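# Flip the bar-code-down carton upright onto a stack

## Task

A carton sitting on top of a stack has its bar code facing down. Flip it over and set it back on top of a stack so the bar code faces up, it points the same way as the cartons beneath it and it is aligned with them. Release it, so that it stays in place with no help from the robot, and then move the grippers away.

## Robot and tools

Robot. Two arms, left_arm and right_arm, each a six-joint arm with a parallel gripper; the names do not refer to image sides. Bases in the scene frame: left_arm at (-0.045, +0.314, 0) m, quat_wxyz (+0.997, 0, 0, +0.083); right_arm at (-0.043, -0.297, 0) m, quat_wxyz (+0.998, 0, 0, -0.055). Scene frame: origin on the table surface midway between the arms, +x out over the table, +z up, left_arm on the +y side. Each gripper's fingers point along its own +z and close along its y; end_effector_position is the pinch point between the pads, roughly 1 cm short of the fingertips. A wrist camera sits on each gripper and takes up space near it.

Joint order. Everywhere (rows, Joint positions, Joint velocities, Joint targets, step readings) an arm's joints come as: shoulder (joint2), elbow (joint3), waist (joint1), wrist pitch (joint4), wrist yaw (joint5), wrist roll (joint6). Stated ranges in rad: waist -2.618..3.054, shoulder 0.000..3.142, elbow 0.000..3.142, wrist pitch -1.571..1.571, wrist yaw -1.571..1.571, wrist roll -2.094..2.094. True ends may differ by up to 0.036 rad.

The row. One row is 14 numbers, each in [-1, 1], always for both arms: left_arm's six joint numbers then its opening, then the same seven for right_arm. Joint numbers are relative offsets, not poses, scaled so 1.0 equals 1.202 rad (waist), 1.258 (shoulder), 1.238 (elbow), 2.073 (wrist pitch), 2.022 (wrist yaw and wrist roll). The opening is absolute: +1 fully open, -1 closed, otherwise matched to grip_measured. Optionally append 12 values in 0..1: per-joint stiffness scales, left_arm's six then right_arm's six in joint order; they persist until changed.

execute_actions(actions). actions is a list of at most 15 actions; each action is a list of at most 15 rows; each row runs one control step of 1/30 s, and if fewer than 15 rows are given the last one repeats to fill the action. Offsets in every row of an action are measured from the joint angles at that action's start (for the first action, from the latest reported angles), not from the previous row. An empty list returns state and images only. An action asking any joint to end more than 0.036 rad outside its range is refused for both arms; a malformed action, or a first action failing that check, rejects the whole call. Joints aimed beyond their real end stop there, and the result may say "joint sent to its limit" (its absence proves nothing).

move(target, speed, blocking). target is one row as above; its offsets count from the Joint positions in the most recent result that printed them. All joints follow paths that finish together (so grippers travel on curves), lasting 0.5 to 10 s; speed in rad/s (0.01 to 2, default 0.5) caps the joint with the longest way to go. Paths ignore obstacles and the other arm. Opening values are sent immediately. blocking=false returns after 0.5 s while motion continues; then only wait or stop are accepted until a result shows it ended. The extra "move:" line reports the ending (done, off_target, moving, held, fault), limits=held or limits=none, and each arm's joint furthest from its target. Faster moves and targets set deeper past a contact push harder.

wait(seconds): 0 to 10; arms keep their last command, a running move continues. stop(): brakes a running move; needs stopping room. zoom_image(camera, region): camera is cam_high, cam_low, cam_left_wrist or cam_right_wrist (all 504x504); region [x0, y0, x1, y1] in pixels from the top-left, at most 504 by 504. read_manual(section): only "licences", no motion. finished_scene(scene): give the current scene's number; it ends the scene irreversibly and reports success.

Motion limits. Each step, a joint's target stays within a lead of its measured angle: 0.202 rad waist, 0.258 shoulder, 0.238 elbow, 0.573 wrist pitch, 0.522 wrist yaw and roll, so big offsets need several actions; a step whose targets would shift the gripper over 70 mm is scaled back. Unfinished motion may not complete on its own; command the remainder. An arm given zero offsets can droop; re-aim at the wanted angles and push further if it falls short.

Results. State line: each gripper's position (m) and quat_wxyz in the shared scene frame, less accurate at long reach. Joint positions/velocities: six joints in rad, rad/s, then the pad gap in m (0.094 fully open). Joint targets: current drive angles. grip_measured: measured opening on the command scale, each gripper biased by up to about 1 mm. Step readings list angles at some steps; HELD marks an arm held back. "joint command not followed" means the clearance check altered targets. FAULT and OVER-TEMPERATURE FAULT mean an arm stopped; MOTOR HOT warns from 75 °C, 90 °C stops that arm for 10 s, 100 °C drops it. Holding loads heats motors.

Gripping. Grip by commanding about 0.03 below grip_measured (smaller gaps hold lighter). Here pad force is capped at only about 13 to 25 N, so hold firmly and move gently. Brief tugs on the held carton or pushes on loose items may occur. The simulation runs while you think, holding the last command.

Avoid: dropping the carton, knocking anything off the table (fails), arms striking or pressing each other, slamming, and hard pushes. Finish with the carton resting on its own and both grippers open and clear.

Each tool is called after "Emit:" as name(argument=value, ...) on one line, values as JSON.

## Session

Emit:
execute_actions(actions=[])

Scene clock: 0.00 s.
left_arm: end_effector_position=(+0.0348, +0.5439, +0.3786) grip_measured=+1.000 end_effector_quat_wxyz=(-0.383, +0.883, -0.270, -0.025) | right_arm: end_effector_position=(+0.1643, -0.4608, +0.2265) grip_measured=+1.000 end_effector_quat_wxyz=(+0.264, +0.065, +0.960, +0.072)
Joint names: [shoulder, elbow, waist, wrist pitch, wrist yaw, wrist roll]
Joint positions: left_arm=[ 1.142  1.79   0.952 -1.444 -0.157 -1.366  0.094] | right_arm=[ 1.336  1.383 -0.898 -1.4   -0.513 -0.815  0.094]
Joint velocities: left_arm=[-0.007 -0.012 -0.012 -0.037 -0.066 -0.051  0.   ] | right_arm=[ 0.007 -0.007 -0.002  0.007 -0.037 -0.037  0.   ]
Joint targets: left_arm=[1.137 1.799 0.952 -1.443 -0.162 -1.363] | right_arm=[1.328 1.393 -0.898 -1.399 -0.528 -0.815]
Joint stiffness scale: left_arm=[1. 1. 1. 1. 1. 1.] | right_arm=[1. 1. 1. 1. 1. 1.]

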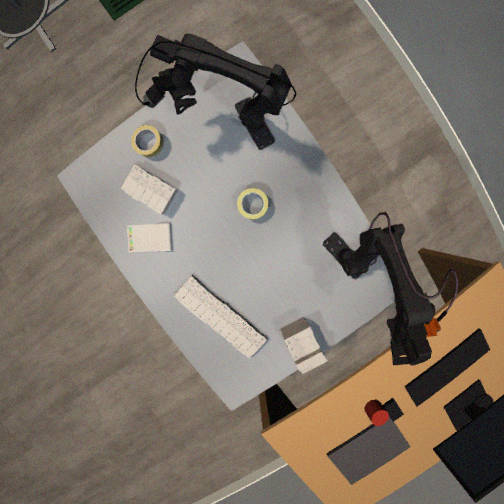

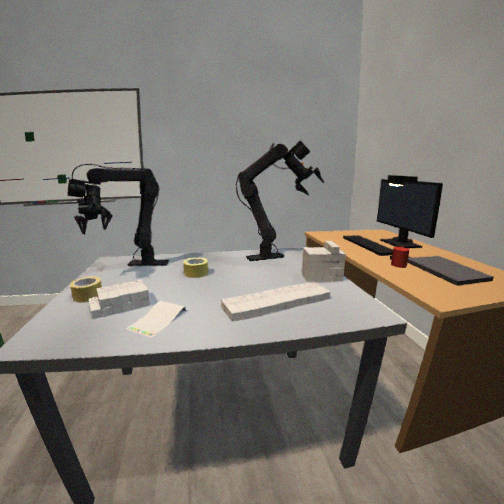

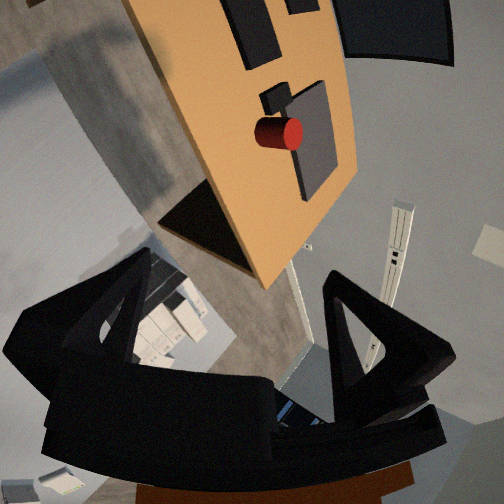

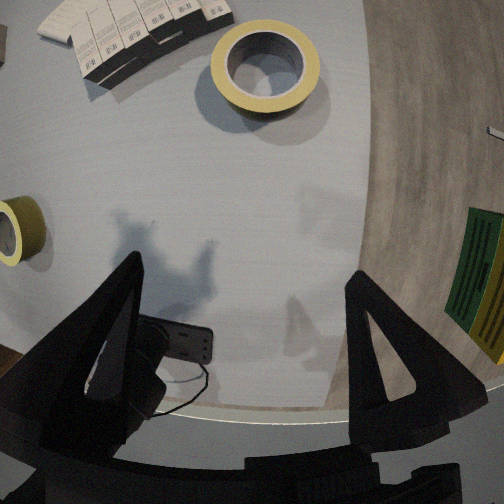

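Emit:
zoom_image(camera="cam_high", region=[260, 300, 350, 390])

Emit:
zoom_image(camera="cam_high", region=[100, 130, 220, 270])

Emit:
zoom_image(camera="cam_high", region=[160, 260, 280, 370])

Emit:
zoom_image(camera="cam_low", region=[280, 225, 370, 300])

Emit:
zoom_image(camera="cam_low", region=[60, 260, 200, 345])

Region (260, 300, 350, 390) of cam_high's 504x504 image, scaled by 5.600, with more detail than that image has.

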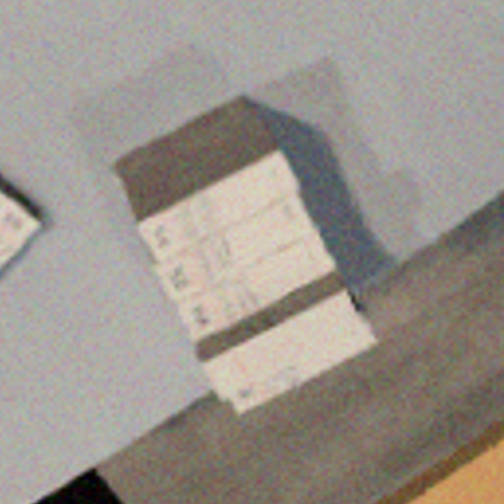

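Region (100, 130, 220, 270) of cam_high's 504x504 image, scaled by 3.600, with more detail than that image has; it fills the left 432 columns of this view, and the rest is white.

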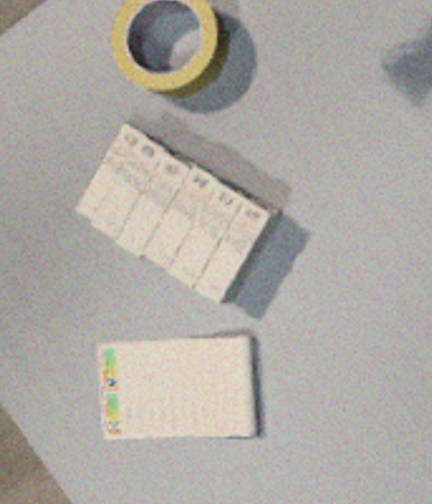

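Region (160, 260, 280, 370) of cam_high's 504x504 image, scaled by 4.200, with more detail than that image has; it fills the top 462 rows of this view, and the rest is white.

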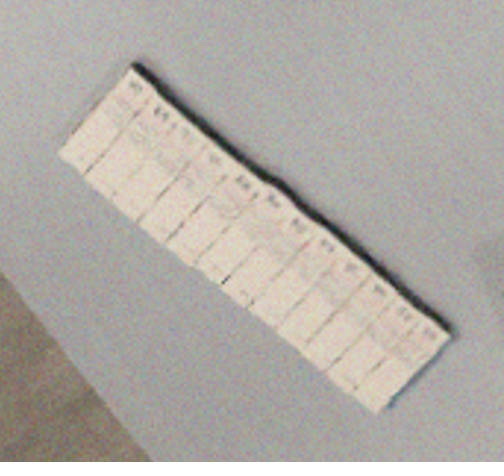

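Region (280, 225, 370, 300) of cam_low's 504x504 image, scaled by 5.600, with more detail than that image has.

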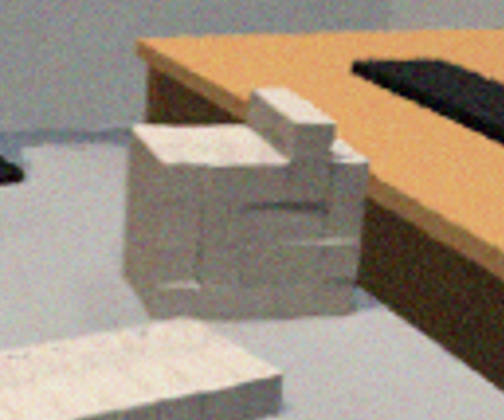

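Region (60, 260, 200, 345) of cam_low's 504x504 image, scaled by 3.600, with more detail than that image has; it fills the top 306 rows of this view, and the rest is white.

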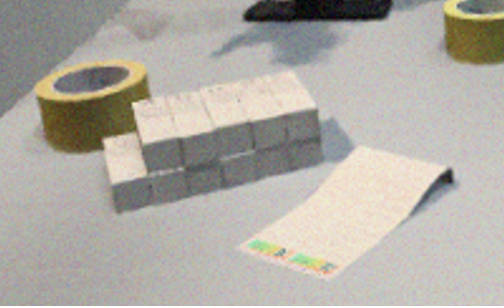

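Emit:
move(target=[0.244,-0.1575,-0.484,0.023,0.078,1.0,1, 0.064,-0.556,0.9,0.763,0.254,-0.374,1], speed=0.9)

Scene clock: 108.03 s.
left_arm: end_effector_position=(+0.2064, +0.4702, +0.2440) grip_measured=+1.000 end_effector_quat_wxyz=(+0.129, +0.048, +0.986, +0.093) | right_arm: end_effector_position=(+0.3699, -0.2680, +0.1331) grip_measured=+1.000 end_effector_quat_wxyz=(-0.357, +0.639, -0.595, +0.332)
Joint names: [shoulder, elbow, waist, wrist pitch, wrist yaw, wrist roll]
Joint positions: left_arm=[ 1.443  1.608  0.381 -1.416 -0.01   0.646  0.094] | right_arm=[ 1.414  0.697  0.177  0.164 -0.004 -1.572  0.094]
Joint velocities: left_arm=[ 0.007  0.007 -0.017 -0.11   0.007  0.066  0.   ] | right_arm=[-0.012  0.002  0.002 -0.037 -0.007 -0.007  0.   ]
Joint targets: left_arm=[1.449 1.595 0.370 -1.396 0.001 0.656] | right_arm=[1.417 0.694 0.184 0.181 0.000 -1.571]
Joint stiffness scale: left_arm=[1. 1. 1. 1. 1. 1.] | right_arm=[1. 1. 1. 1. 1. 1.]
move: done; limits=none; left_arm: farthest joint: the wrist pitch, 0.020 radians from its target (0.047 radians at the start); right_arm: farthest joint: the wrist pitch, 0.018 radians from its target (1.582 radians at the start)

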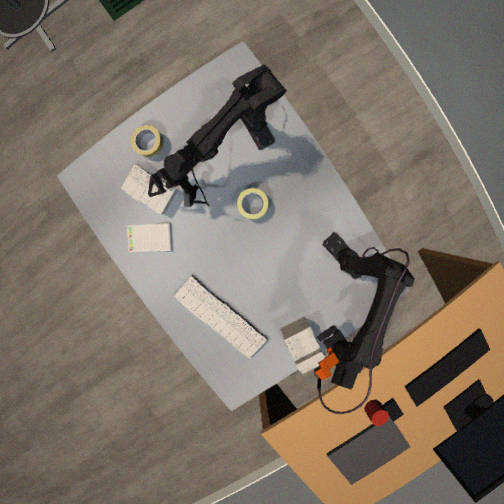

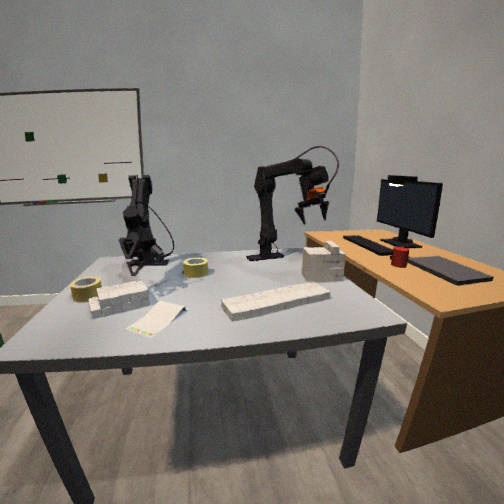

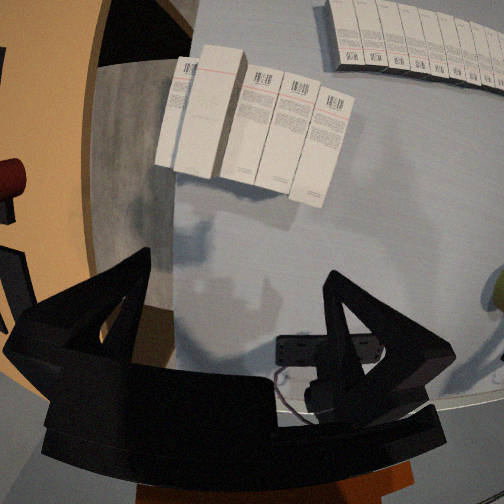

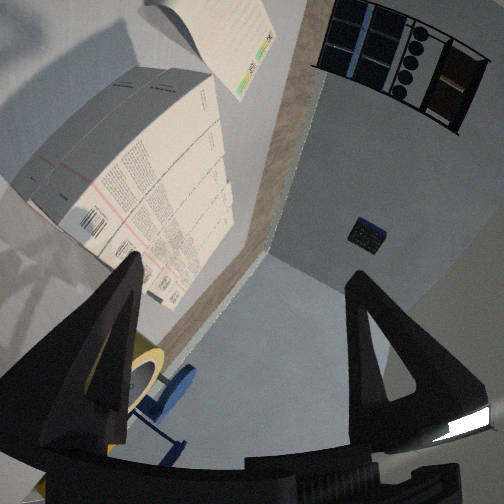

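Emit:
zoom_image(camera="cam_high", region=[260, 220, 430, 400])

Emit:
zoom_image(camera="cam_high", region=[120, 60, 300, 230])

Region (260, 220, 430, 400) of cam_high's 504x504 image, scaled by 2.800, with more detail than that image has.

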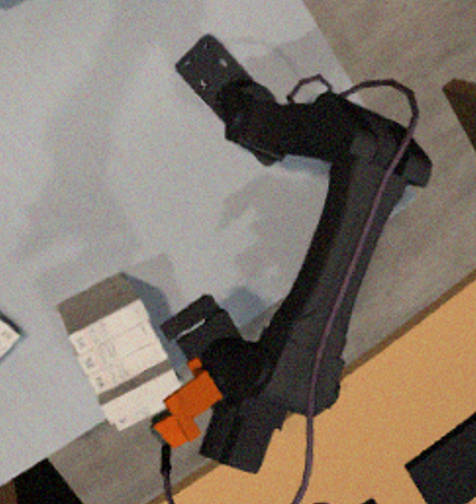

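Region (120, 60, 300, 230) of cam_high's 504x504 image, scaled by 2.800, with more detail than that image has.

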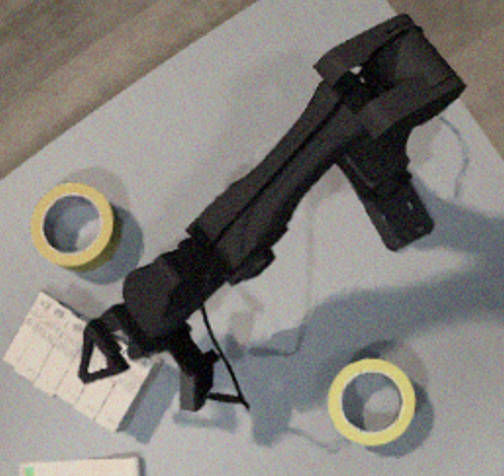

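Emit:
move(target=[0.4216,0.376,0.0216,-0.05,0.005,0.023,1, 0.0445,-0.373,0.6015,0.5166,0.002,0,1], speed=0.7)

Scene clock: 161.10 s.
left_arm: end_effector_position=(+0.2888, +0.5268, +0.1889) grip_measured=+1.000 end_effector_quat_wxyz=(+0.048, +0.060, +0.996, +0.040) | right_arm: end_effector_position=(+0.2260, -0.0289, +0.1694) grip_measured=+1.000 end_effector_quat_wxyz=(+0.650, -0.656, +0.272, -0.272)
Joint names: [shoulder, elbow, waist, wrist pitch, wrist yaw, wrist roll]
Joint positions: left_arm=[ 1.975  2.033  0.395 -1.503 -0.01   0.682  0.094] | right_arm=[ 1.463  0.241  0.892  1.214  0.001 -1.574  0.094]
Joint velocities: left_arm=[-0.007 -0.012 -0.012 -0.051 -0.022  0.037  0.   ] | right_arm=[ 0.017  0.002 -0.002  0.037  0.051 -0.037  0.   ]
Joint targets: left_arm=[1.973 2.073 0.407 -1.520 0.000 0.692] | right_arm=[1.470 0.235 0.901 1.235 0.001 -1.572]
Joint stiffness scale: left_arm=[1. 1. 1. 1. 1. 1.] | right_arm=[1. 1. 1. 1. 1. 1.]
move: off_target (left_arm, right_arm); limits=none; left_arm: farthest joint: the elbow, 0.041 radians from its target (0.466 radians at the start); right_arm: farthest joint: the wrist pitch, 0.021 radians from its target (1.070 radians at the start)

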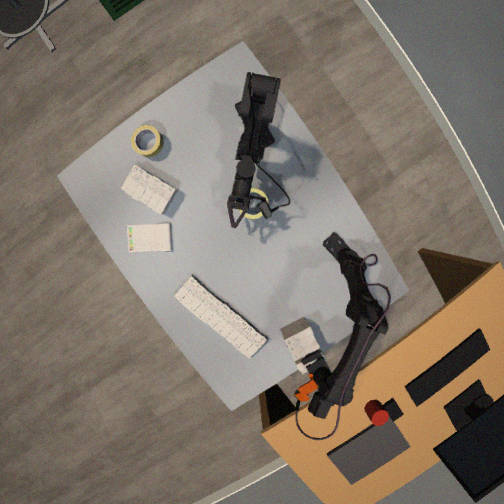

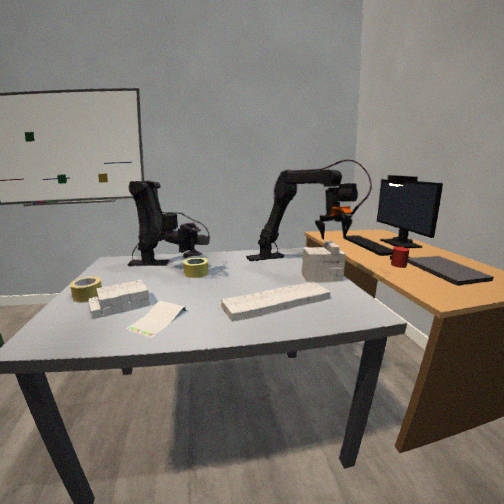

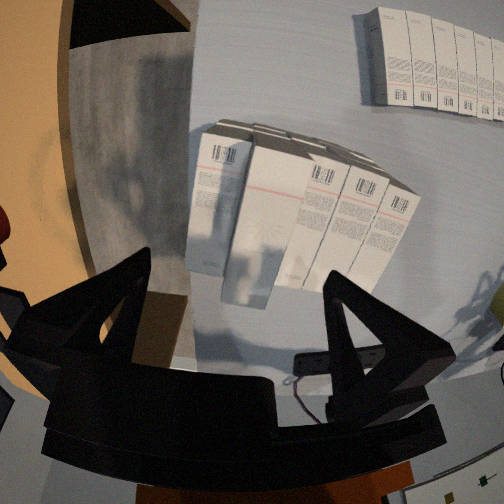

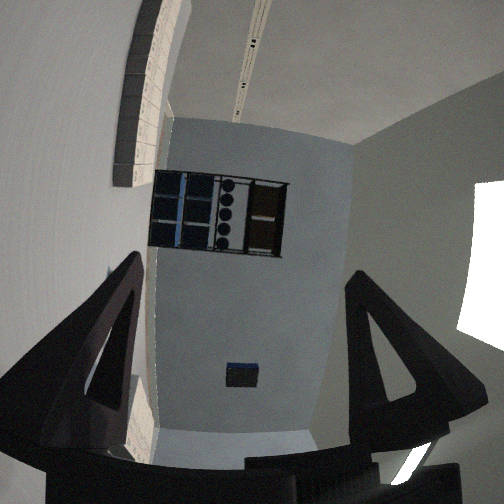

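Emit:
move(target=[0.0944,0.068,-0.049,-0.0227,0.005,0.0205,0.6, 0.0056,-0.005,0.007,0.01,0,0,1], speed=0.2)

Scene clock: 178.67 s.
left_arm: end_effector_position=(+0.3053, +0.5135, +0.1563) grip_measured=+0.602 end_effector_quat_wxyz=(+0.008, +0.101, +0.995, +0.011) | right_arm: end_effector_position=(+0.2260, -0.0289, +0.1695) grip_measured=+1.000 end_effector_quat_wxyz=(+0.649, -0.656, +0.271, -0.273)
Joint names: [shoulder, elbow, waist, wrist pitch, wrist yaw, wrist roll]
Joint positions: left_arm=[ 2.091  2.079  0.345 -1.533 -0.01   0.713  0.075] | right_arm=[ 1.463  0.241  0.892  1.214  0.001 -1.576  0.094]
Joint velocities: left_arm=[ 0.002  0.007 -0.017  0.007  0.007 -0.037  0.   ] | right_arm=[-0.012 -0.012 -0.007  0.007  0.081 -0.037  0.   ]
Joint targets: left_arm=[2.094 2.117 0.336 -1.550 0.000 0.724] | right_arm=[1.470 0.235 0.900 1.234 0.001 -1.574]
Joint stiffness scale: left_arm=[1. 1. 1. 1. 1. 1.] | right_arm=[1. 1. 1. 1. 1. 1.]
move: off_target (left_arm, right_arm); limits=none; left_arm: farthest joint: the elbow, 0.038 radians from its target (0.085 radians at the start); right_arm: farthest joint: the wrist pitch, 0.021 radians from its target (0.021 radians at the start)

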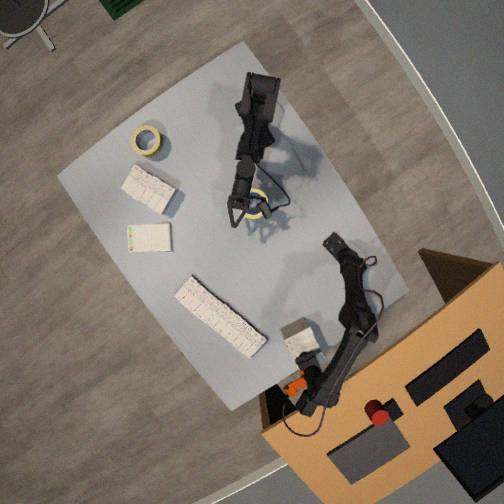

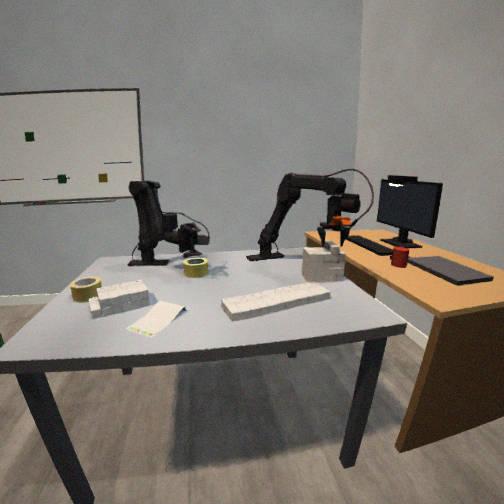

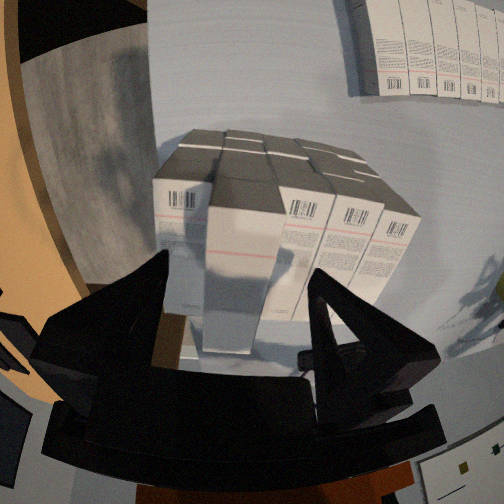

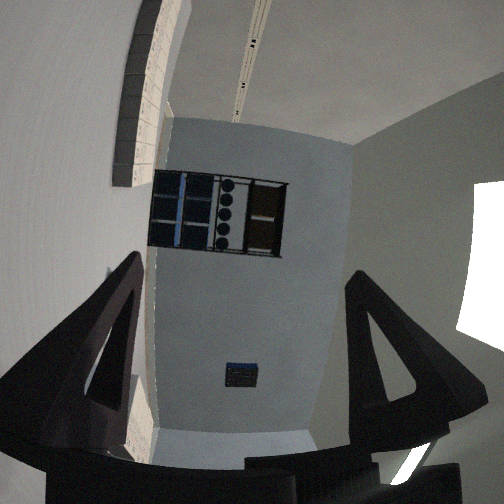

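Emit:
zoom_image(camera="cam_low", region=[285, 200, 375, 290])

Region (285, 200, 375, 290) of cam_low's 504x504 image, scaled by 5.600, with more detail than that image has.

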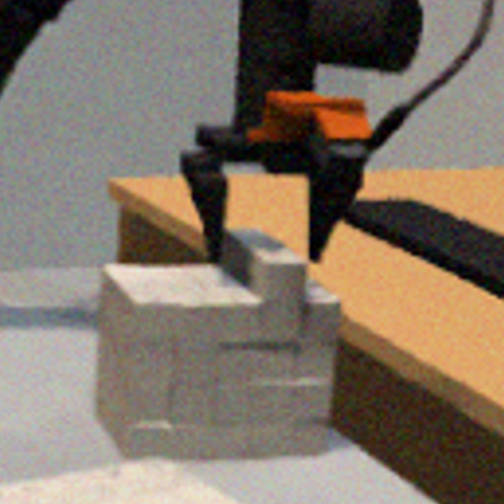

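Emit:
move(target=[-0.0183,-0.0808,0.0275,0.0444,0.005,0.0153,0.4, 0.0056,-0.005,0.007,0.01,0,0,1], speed=0.15)

Emit:
zoom_image(camera="cam_low", region=[285, 200, 375, 290])

Scene clock: 196.63 s.
left_arm: end_effector_position=(+0.3003, +0.5203, +0.1363) grip_measured=+0.402 end_effector_quat_wxyz=(+0.001, +0.100, +0.995, +0.004) | right_arm: end_effector_position=(+0.2260, -0.0289, +0.1695) grip_measured=+1.000 end_effector_quat_wxyz=(+0.649, -0.656, +0.271, -0.274)
Joint names: [shoulder, elbow, waist, wrist pitch, wrist yaw, wrist roll]
Joint positions: left_arm=[ 2.091  1.998  0.368 -1.471 -0.006  0.734  0.066] | right_arm=[ 1.463  0.241  0.892  1.214  0.001 -1.579  0.094]
Joint velocities: left_arm=[-0.007 -0.007 -0.012 -0.066 -0.037  0.022 -0.001] | right_arm=[-0.027 -0.012 -0.012 -0.007 -0.051  0.007  0.   ]
Joint targets: left_arm=[2.068 1.979 0.379 -1.441 0.001 0.744] | right_arm=[1.470 0.235 0.900 1.235 0.001 -1.576]
Joint stiffness scale: left_arm=[1. 1. 1. 1. 1. 1.] | right_arm=[1. 1. 1. 1. 1. 1.]
move: off_target (left_arm, right_arm); limits=none; left_arm: farthest joint: the wrist pitch, 0.030 radians from its target (0.092 radians at the start); right_arm: farthest joint: the wrist pitch, 0.021 radians from its target (0.021 radians at the start)

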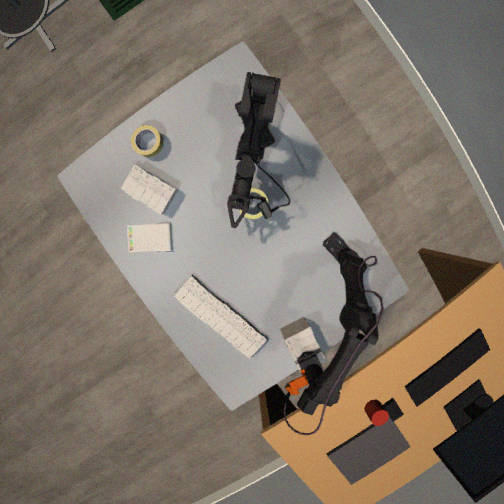

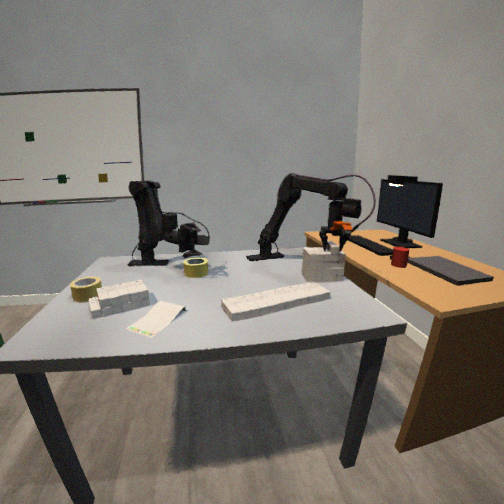

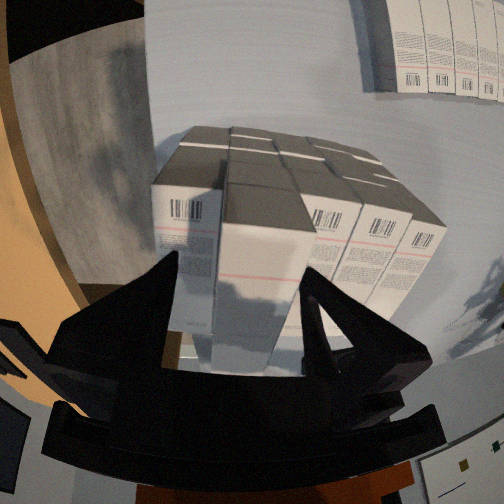

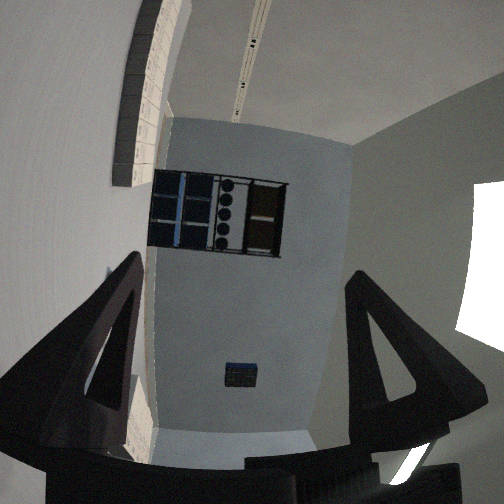

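Region (285, 200, 375, 290) of cam_low's 504x504 image, scaled by 5.600, with more detail than that image has.

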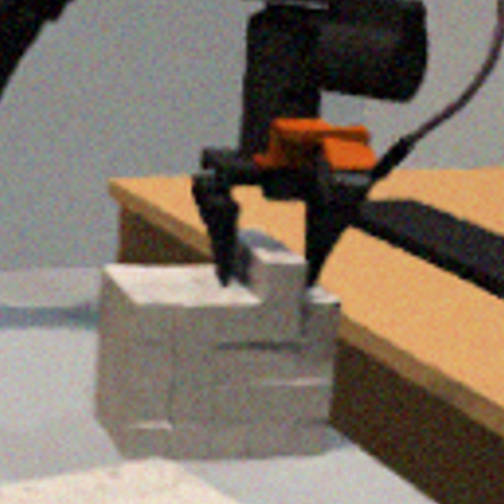

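Emit:
move(target=[-0.0453,-0.0533,0.008,0.0217,0.003,0.005,0.4, 0.0056,-0.005,0.007,0.01,0,0,1], speed=0.1)

Scene clock: 205.27 s.
left_arm: end_effector_position=(+0.2991, +0.5193, +0.1367) grip_measured=+0.402 end_effector_quat_wxyz=(+0.009, +0.100, +0.995, +0.010) | right_arm: end_effector_position=(+0.2260, -0.0289, +0.1695) grip_measured=+1.000 end_effector_quat_wxyz=(+0.649, -0.657, +0.270, -0.274)
Joint names: [shoulder, elbow, waist, wrist pitch, wrist yaw, wrist roll]
Joint positions: left_arm=[ 2.061  1.955  0.368 -1.438 -0.005  0.735  0.066] | right_arm=[ 1.463  0.241  0.892  1.214  0.001 -1.581  0.094]
Joint velocities: left_arm=[ 0.002 -0.012 -0.002 -0.037 -0.022  0.037  0.001] | right_arm=[-0.007 -0.007 -0.007  0.007 -0.125 -0.066  0.   ]
Joint targets: left_arm=[2.034 1.932 0.377 -1.426 0.000 0.744] | right_arm=[1.470 0.235 0.900 1.235 0.001 -1.579]
Joint stiffness scale: left_arm=[1. 1. 1. 1. 1. 1.] | right_arm=[1. 1. 1. 1. 1. 1.]
move: off_target (left_arm, right_arm); limits=none; left_arm: farthest joint: the shoulder, 0.027 radians from its target (0.057 radians at the start); right_arm: farthest joint: the wrist pitch, 0.021 radians from its target (0.021 radians at the start)

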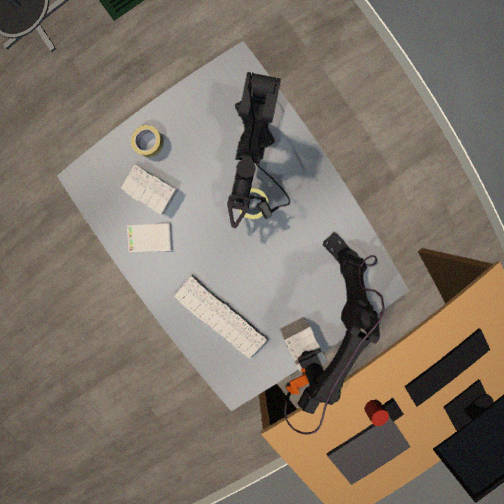

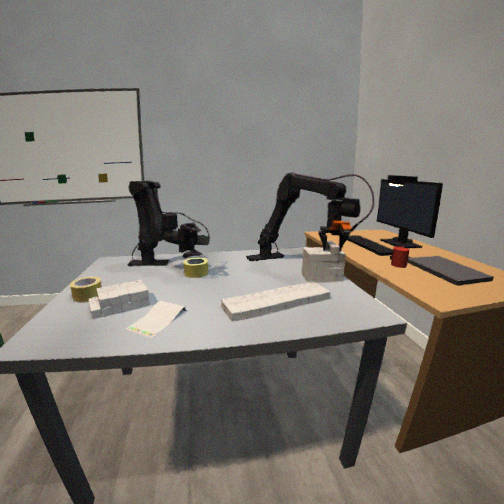

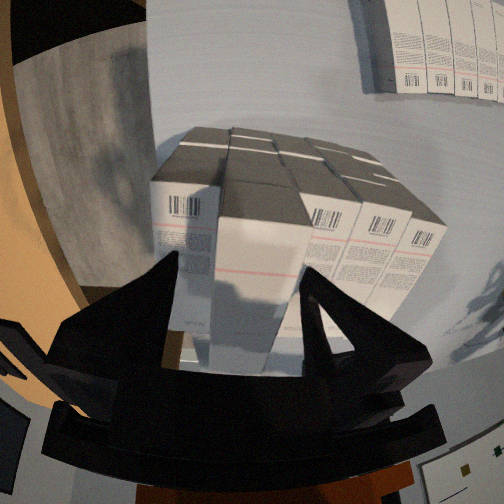

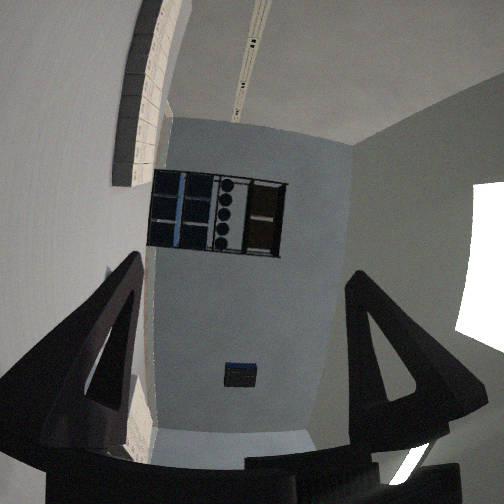

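Emit:
move(target=[-0.021,-0.024,-0.016,-0.019,0.003,0.005,0.1, 0.0056,-0.005,0.007,0.01,0,0,1], speed=0.1)

Scene clock: 212.33 s.
left_arm: end_effector_position=(+0.2961, +0.5136, +0.1359) grip_measured=+0.102 end_effector_quat_wxyz=(+0.001, +0.104, +0.995, +0.002) | right_arm: end_effector_position=(+0.2260, -0.0289, +0.1695) grip_measured=+1.000 end_effector_quat_wxyz=(+0.648, -0.657, +0.269, -0.275)
Joint names: [shoulder, elbow, waist, wrist pitch, wrist yaw, wrist roll]
Joint positions: left_arm=[ 2.06   1.95   0.36  -1.456 -0.002  0.735  0.052] | right_arm=[ 1.463  0.241  0.892  1.214  0.001 -1.583  0.094]
Joint velocities: left_arm=[-0.012 -0.007 -0.007  0.066  0.037  0.022 -0.001] | right_arm=[-0.017  0.002 -0.007  0.022 -0.022 -0.007  0.   ]
Joint targets: left_arm=[2.035 1.925 0.348 -1.477 0.001 0.745] | right_arm=[1.470 0.235 0.900 1.235 0.001 -1.581]
Joint stiffness scale: left_arm=[1. 1. 1. 1. 1. 1.] | right_arm=[1. 1. 1. 1. 1. 1.]
move: off_target (left_arm, right_arm); limits=none; left_arm: farthest joint: the shoulder, 0.026 radians from its target (0.027 radians at the start); right_arm: farthest joint: the wrist pitch, 0.021 radians from its target (0.021 radians at the start)

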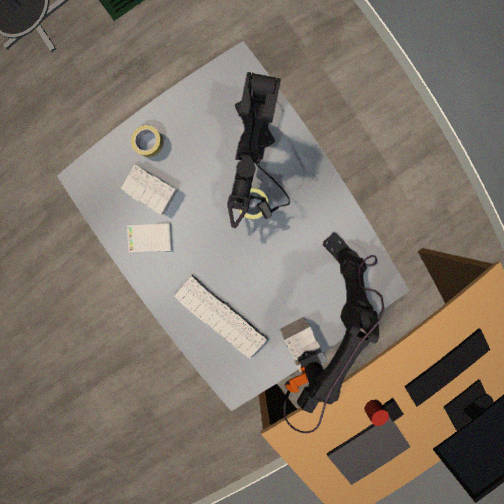

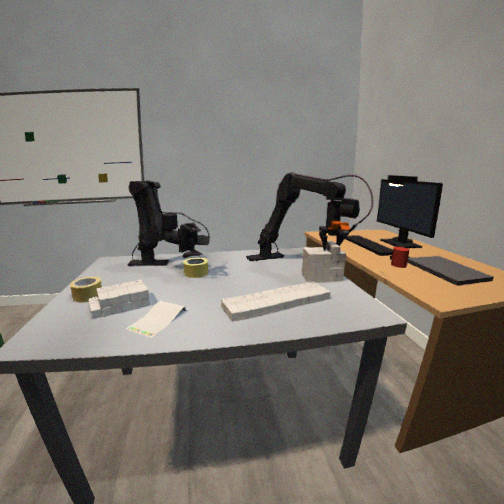

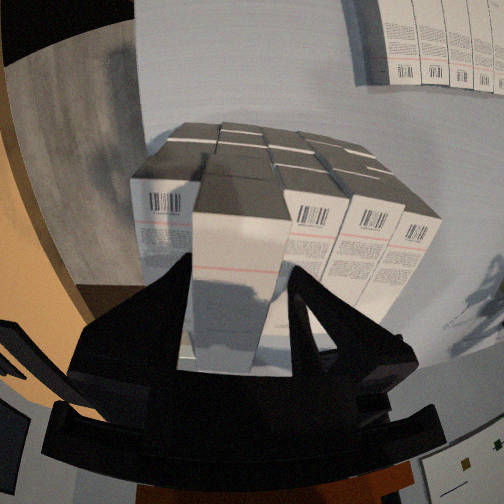

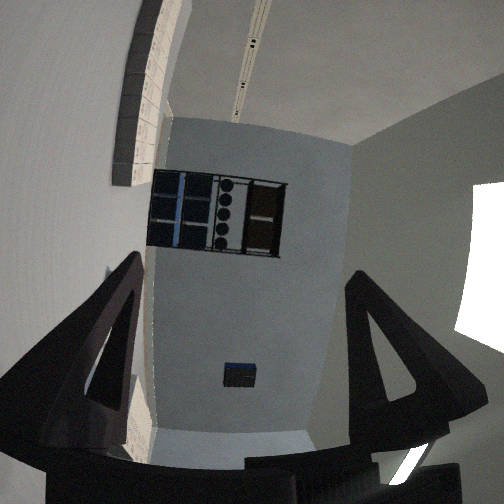

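Emit:
execute_actions(actions=[[[-0.015,-0.015,-0.004,-0.006,0,0.003,-0.05, 0.0056,-0.005,0.007,0.01,0,0,1],[-0.015,-0.015,-0.004,-0.006,0,0.003,-0.1, 0.0056,-0.005,0.007,0.01,0,0,1],[-0.015,-0.015,-0.004,-0.006,0,0.003,-0.15, 0.0056,-0.005,0.007,0.01,0,0,1],[-0.015,-0.015,-0.004,-0.006,0,0.003,-0.2, 0.0056,-0.005,0.007,0.01,0,0,1],[-0.015,-0.015,-0.004,-0.006,0,0.003,-0.22, 0.0056,-0.005,0.007,0.01,0,0,1],[-0.015,-0.015,-0.004,-0.006,0,0.003,-0.24, 0.0056,-0.005,0.007,0.01,0,0,1],[-0.015,-0.015,-0.004,-0.006,0,0.003,-0.26, 0.0056,-0.005,0.007,0.01,0,0,1],[-0.015,-0.015,-0.004,-0.006,0,0.003,-0.28, 0.0056,-0.005,0.007,0.01,0,0,1],[-0.015,-0.015,-0.004,-0.006,0,0.003,-0.30, 0.0056,-0.005,0.007,0.01,0,0,1],[-0.015,-0.015,-0.004,-0.006,0,0.003,-0.32, 0.0056,-0.005,0.007,0.01,0,0,1],[-0.015,-0.015,-0.004,-0.006,0,0.003,-0.34, 0.0056,-0.005,0.007,0.01,0,0,1],[-0.015,-0.015,-0.004,-0.006,0,0.003,-0.36, 0.0056,-0.005,0.007,0.01,0,0,1],[-0.015,-0.015,-0.004,-0.006,0,0.003,-0.38, 0.0056,-0.005,0.007,0.01,0,0,1],[-0.015,-0.015,-0.004,-0.006,0,0.003,-0.4, 0.0056,-0.005,0.007,0.01,0,0,1]]])

Emit:
wait(seconds=0.3)

Scene clock: 223.83 s.
left_arm: end_effector_position=(+0.2959, +0.5135, +0.1359) grip_measured=-0.342 end_effector_quat_wxyz=(+0.001, +0.104, +0.995, +0.002) | right_arm: end_effector_position=(+0.2260, -0.0289, +0.1695) grip_measured=+1.000 end_effector_quat_wxyz=(+0.648, -0.657, +0.268, -0.276)
Joint names: [shoulder, elbow, waist, wrist pitch, wrist yaw, wrist roll]
Joint positions: left_arm=[ 2.06   1.95   0.36  -1.457 -0.002  0.735  0.031] | right_arm=[ 1.463  0.241  0.892  1.214  0.001 -1.585  0.094]
Joint velocities: left_arm=[-0.002  0.007  0.007 -0.051 -0.022  0.007  0.001] | right_arm=[-0.002 -0.002 -0.012 -0.007 -0.11   0.022  0.   ]
Joint targets: left_arm=[2.041 1.932 0.355 -1.468 -0.002 0.741] | right_arm=[1.470 0.235 0.900 1.235 0.001 -1.583]
Joint stiffness scale: left_arm=[1. 1. 1. 1. 1. 1.] | right_arm=[1. 1. 1. 1. 1. 1.]
Step readings (joint positions):
0: left_arm=[2.060 1.950 0.360 -1.456 -0.002 0.735] | right_arm=[1.463 0.241 0.892 1.214 0.001 -1.583]
1: left_arm=[2.060 1.950 0.360 -1.456 -0.002 0.735] | right_arm=[1.463 0.241 0.892 1.214 0.001 -1.583]
2: left_arm=[2.060 1.950 0.360 -1.457 -0.002 0.735] | right_arm=[1.463 0.241 0.892 1.214 0.001 -1.584]
4: left_arm=[2.060 1.950 0.360 -1.457 -0.002 0.735] | right_arm=[1.463 0.241 0.892 1.214 0.001 -1.584]
8: left_arm=[2.060 1.950 0.360 -1.457 -0.002 0.735] | right_arm=[1.463 0.241 0.892 1.214 0.001 -1.585]
15: Joint positions above

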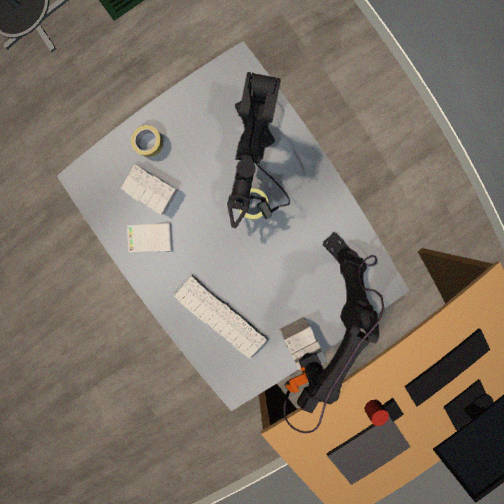

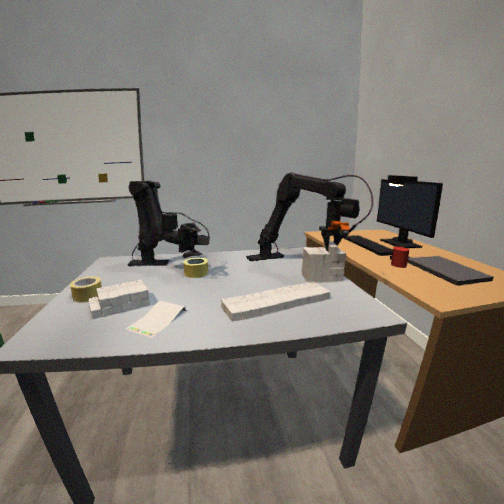

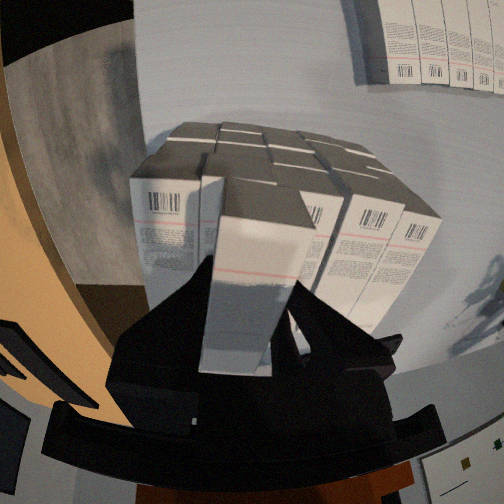

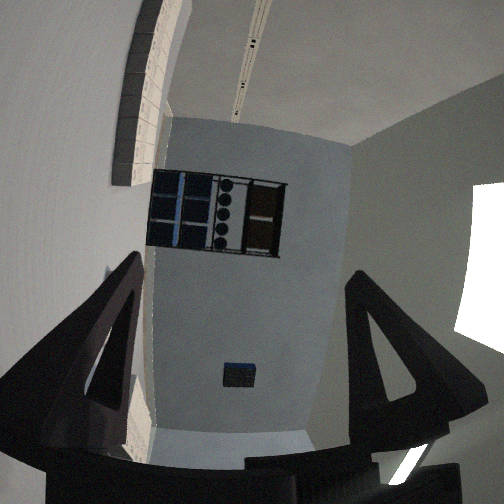

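Scene clock: 224.13 s.
left_arm: end_effector_position=(+0.2959, +0.5135, +0.1359) grip_measured=-0.342 end_effector_quat_wxyz=(+0.001, +0.104, +0.995, +0.002) | right_arm: end_effector_position=(+0.2260, -0.0289, +0.1695) grip_measured=+1.000 end_effector_quat_wxyz=(+0.648, -0.657, +0.268, -0.276)
Joint names: [shoulder, elbow, waist, wrist pitch, wrist yaw, wrist roll]
Joint positions: left_arm=[ 2.06   1.95   0.36  -1.457 -0.002  0.735  0.031] | right_arm=[ 1.463  0.241  0.892  1.214  0.001 -1.585  0.094]
Joint velocities: left_arm=[-0.012 -0.012 -0.002 -0.037 -0.007  0.081 -0.001] | right_arm=[-0.012 -0.007  0.007  0.022  0.081 -0.022  0.   ]
Joint targets: left_arm=[2.041 1.932 0.355 -1.468 -0.002 0.741] | right_arm=[1.470 0.235 0.900 1.235 0.001 -1.583]
Joint stiffness scale: left_arm=[1. 1. 1. 1. 1. 1.] | right_arm=[1. 1. 1. 1. 1. 1.]
wait: 0.30 s; at rest by 0.17 s

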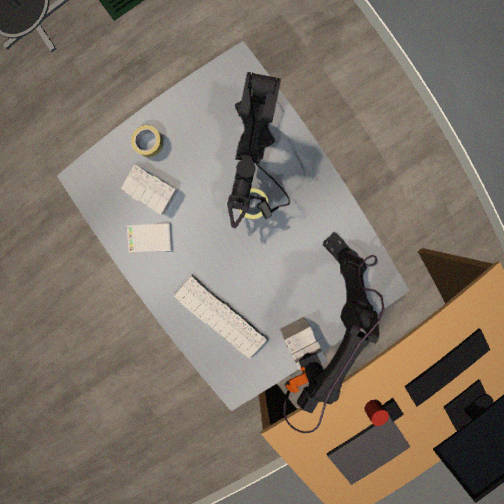

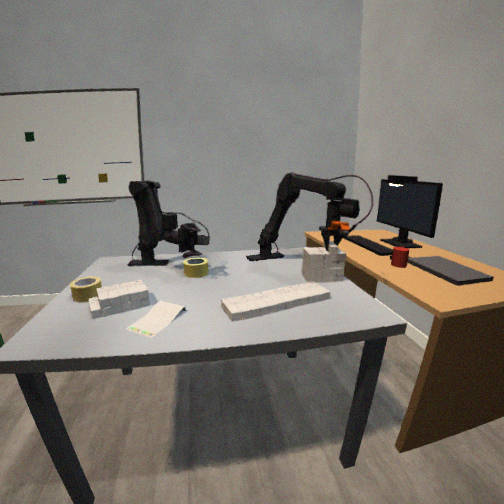

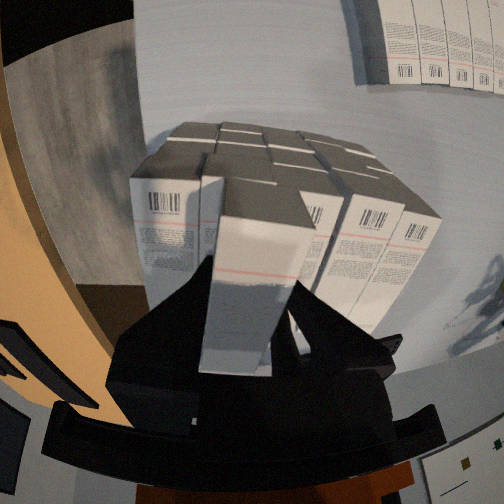

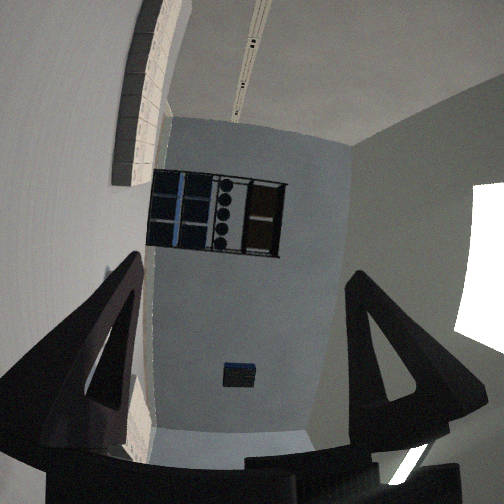

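Emit:
move(target=[0.028,0.1656,0,-0.052,0,0,-0.4, 0.0056,-0.005,0.007,0.01,0,0.005,1], speed=0.25)

Emit:
move(target=[-0.155,-0.231,-0.866,0.031,0,-1,-0.4, 0.126,0.015,0.147,0.08,0,0.005,0.4], speed=0.7)

Scene clock: 252.93 s.
left_arm: end_effector_position=(+0.3061, +0.5194, +0.1664) grip_measured=-0.342 end_effector_quat_wxyz=(+0.020, +0.104, +0.994, +0.016) | right_arm: end_effector_position=(+0.2260, -0.0289, +0.1695) grip_measured=+1.000 end_effector_quat_wxyz=(+0.648, -0.657, +0.268, -0.276)
Joint names: [shoulder, elbow, waist, wrist pitch, wrist yaw, wrist roll]
Joint positions: left_arm=[ 2.091  2.118  0.36  -1.548 -0.002  0.735  0.031] | right_arm=[ 1.463  0.241  0.892  1.214  0.001 -1.586  0.094]
Joint velocities: left_arm=[-0.017 -0.007  0.002 -0.022  0.051 -0.007  0.001] | right_arm=[-0.002 -0.012 -0.007 -0.022 -0.007 -0.051  0.   ]
Joint targets: left_arm=[2.095 2.155 0.360 -1.565 -0.002 0.735] | right_arm=[1.470 0.235 0.900 1.235 0.001 -1.575]
Joint stiffness scale: left_arm=[1. 1. 1. 1. 1. 1.] | right_arm=[1. 1. 1. 1. 1. 1.]
move: off_target (left_arm, right_arm); limits=none; left_arm: farthest joint: the elbow, 0.037 radians from its target (0.205 radians at the start); right_arm: farthest joint: the wrist pitch, 0.021 radians from its target (0.021 radians at the start)

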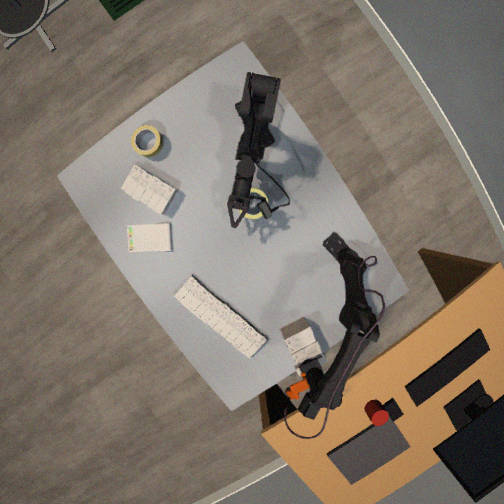

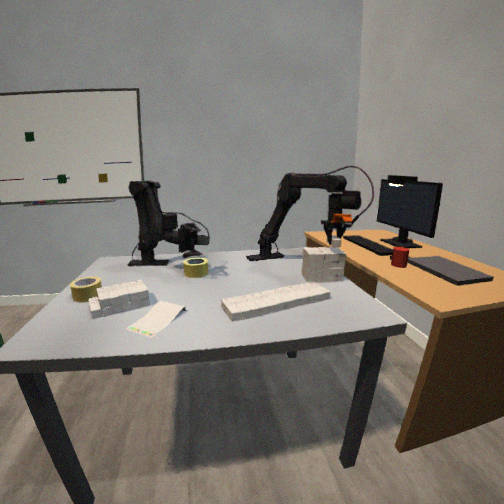

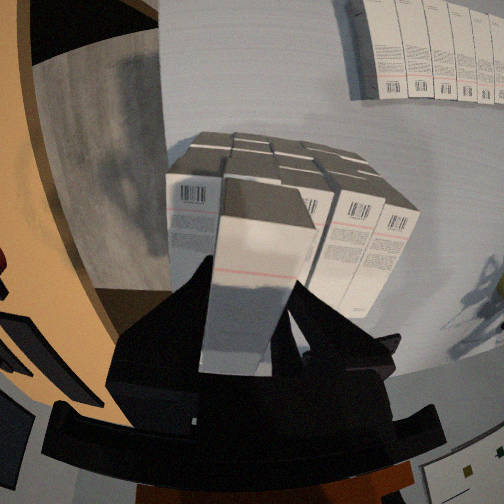

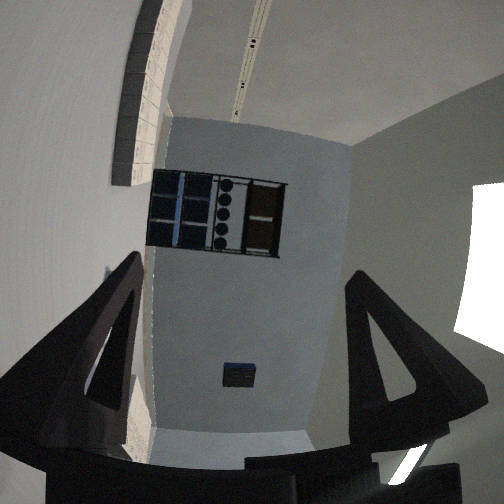

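Scene clock: 256.67 s.
left_arm: end_effector_position=(+0.2686, +0.1392, +0.1559) grip_measured=-0.342 end_effector_quat_wxyz=(-0.004, -0.373, +0.928, +0.006) | right_arm: end_effector_position=(+0.1817, +0.0174, +0.1504) grip_measured=+0.403 end_effector_quat_wxyz=(+0.666, -0.680, +0.213, -0.221)
Joint names: [shoulder, elbow, waist, wrist pitch, wrist yaw, wrist roll]
Joint positions: left_arm=[ 1.932  1.846 -0.678 -1.498 -0.002 -1.276  0.031] | right_arm=[ 1.614  0.241  1.058  1.358  0.001 -1.588  0.066]
Joint velocities: left_arm=[-0.002  0.007 -0.007  0.007  0.022  0.022  0.   ] | right_arm=[ 0.007 -0.007  0.002  0.081 -0.037  0.022 -0.   ]
Joint targets: left_arm=[1.896 1.832 -0.681 -1.484 -0.002 -1.287] | right_arm=[1.621 0.260 1.068 1.380 0.001 -1.576]
Joint stiffness scale: left_arm=[1. 1. 1. 1. 1. 1.] | right_arm=[1. 1. 1. 1. 1. 1.]
move: off_target (left_arm, right_arm); limits=none; left_arm: farthest joint: the shoulder, 0.036 radians from its target (0.195 radians at the start); right_arm: farthest joint: the wrist pitch, 0.021 radians from its target (0.166 radians at the start)

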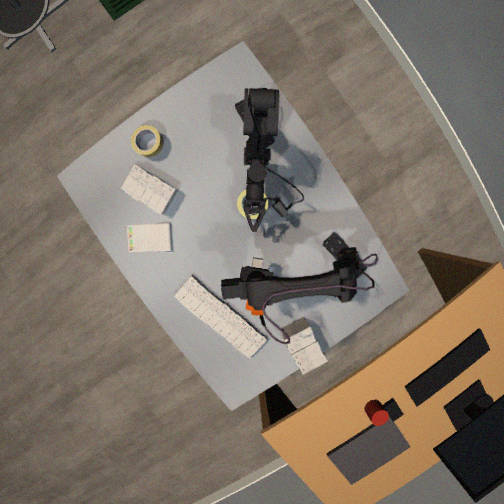

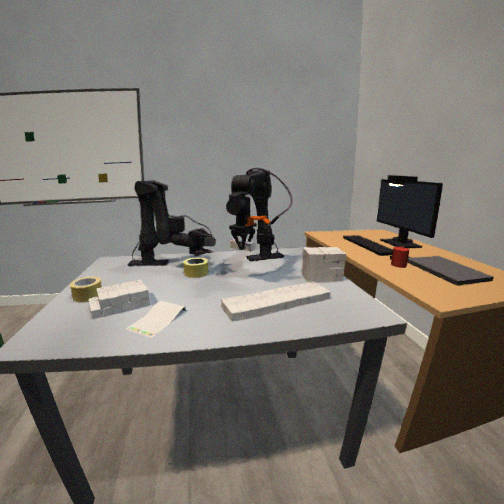

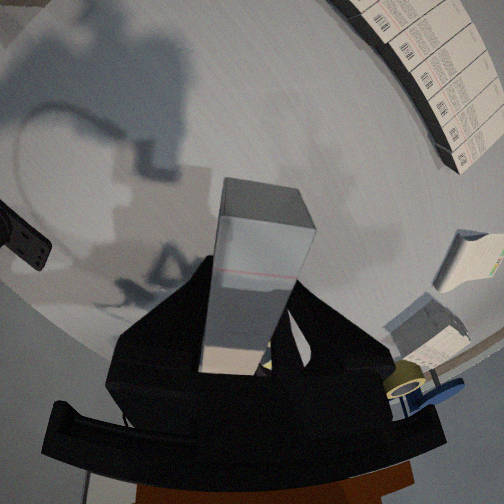

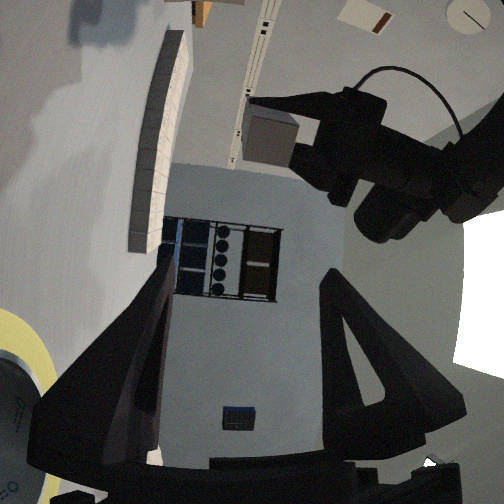

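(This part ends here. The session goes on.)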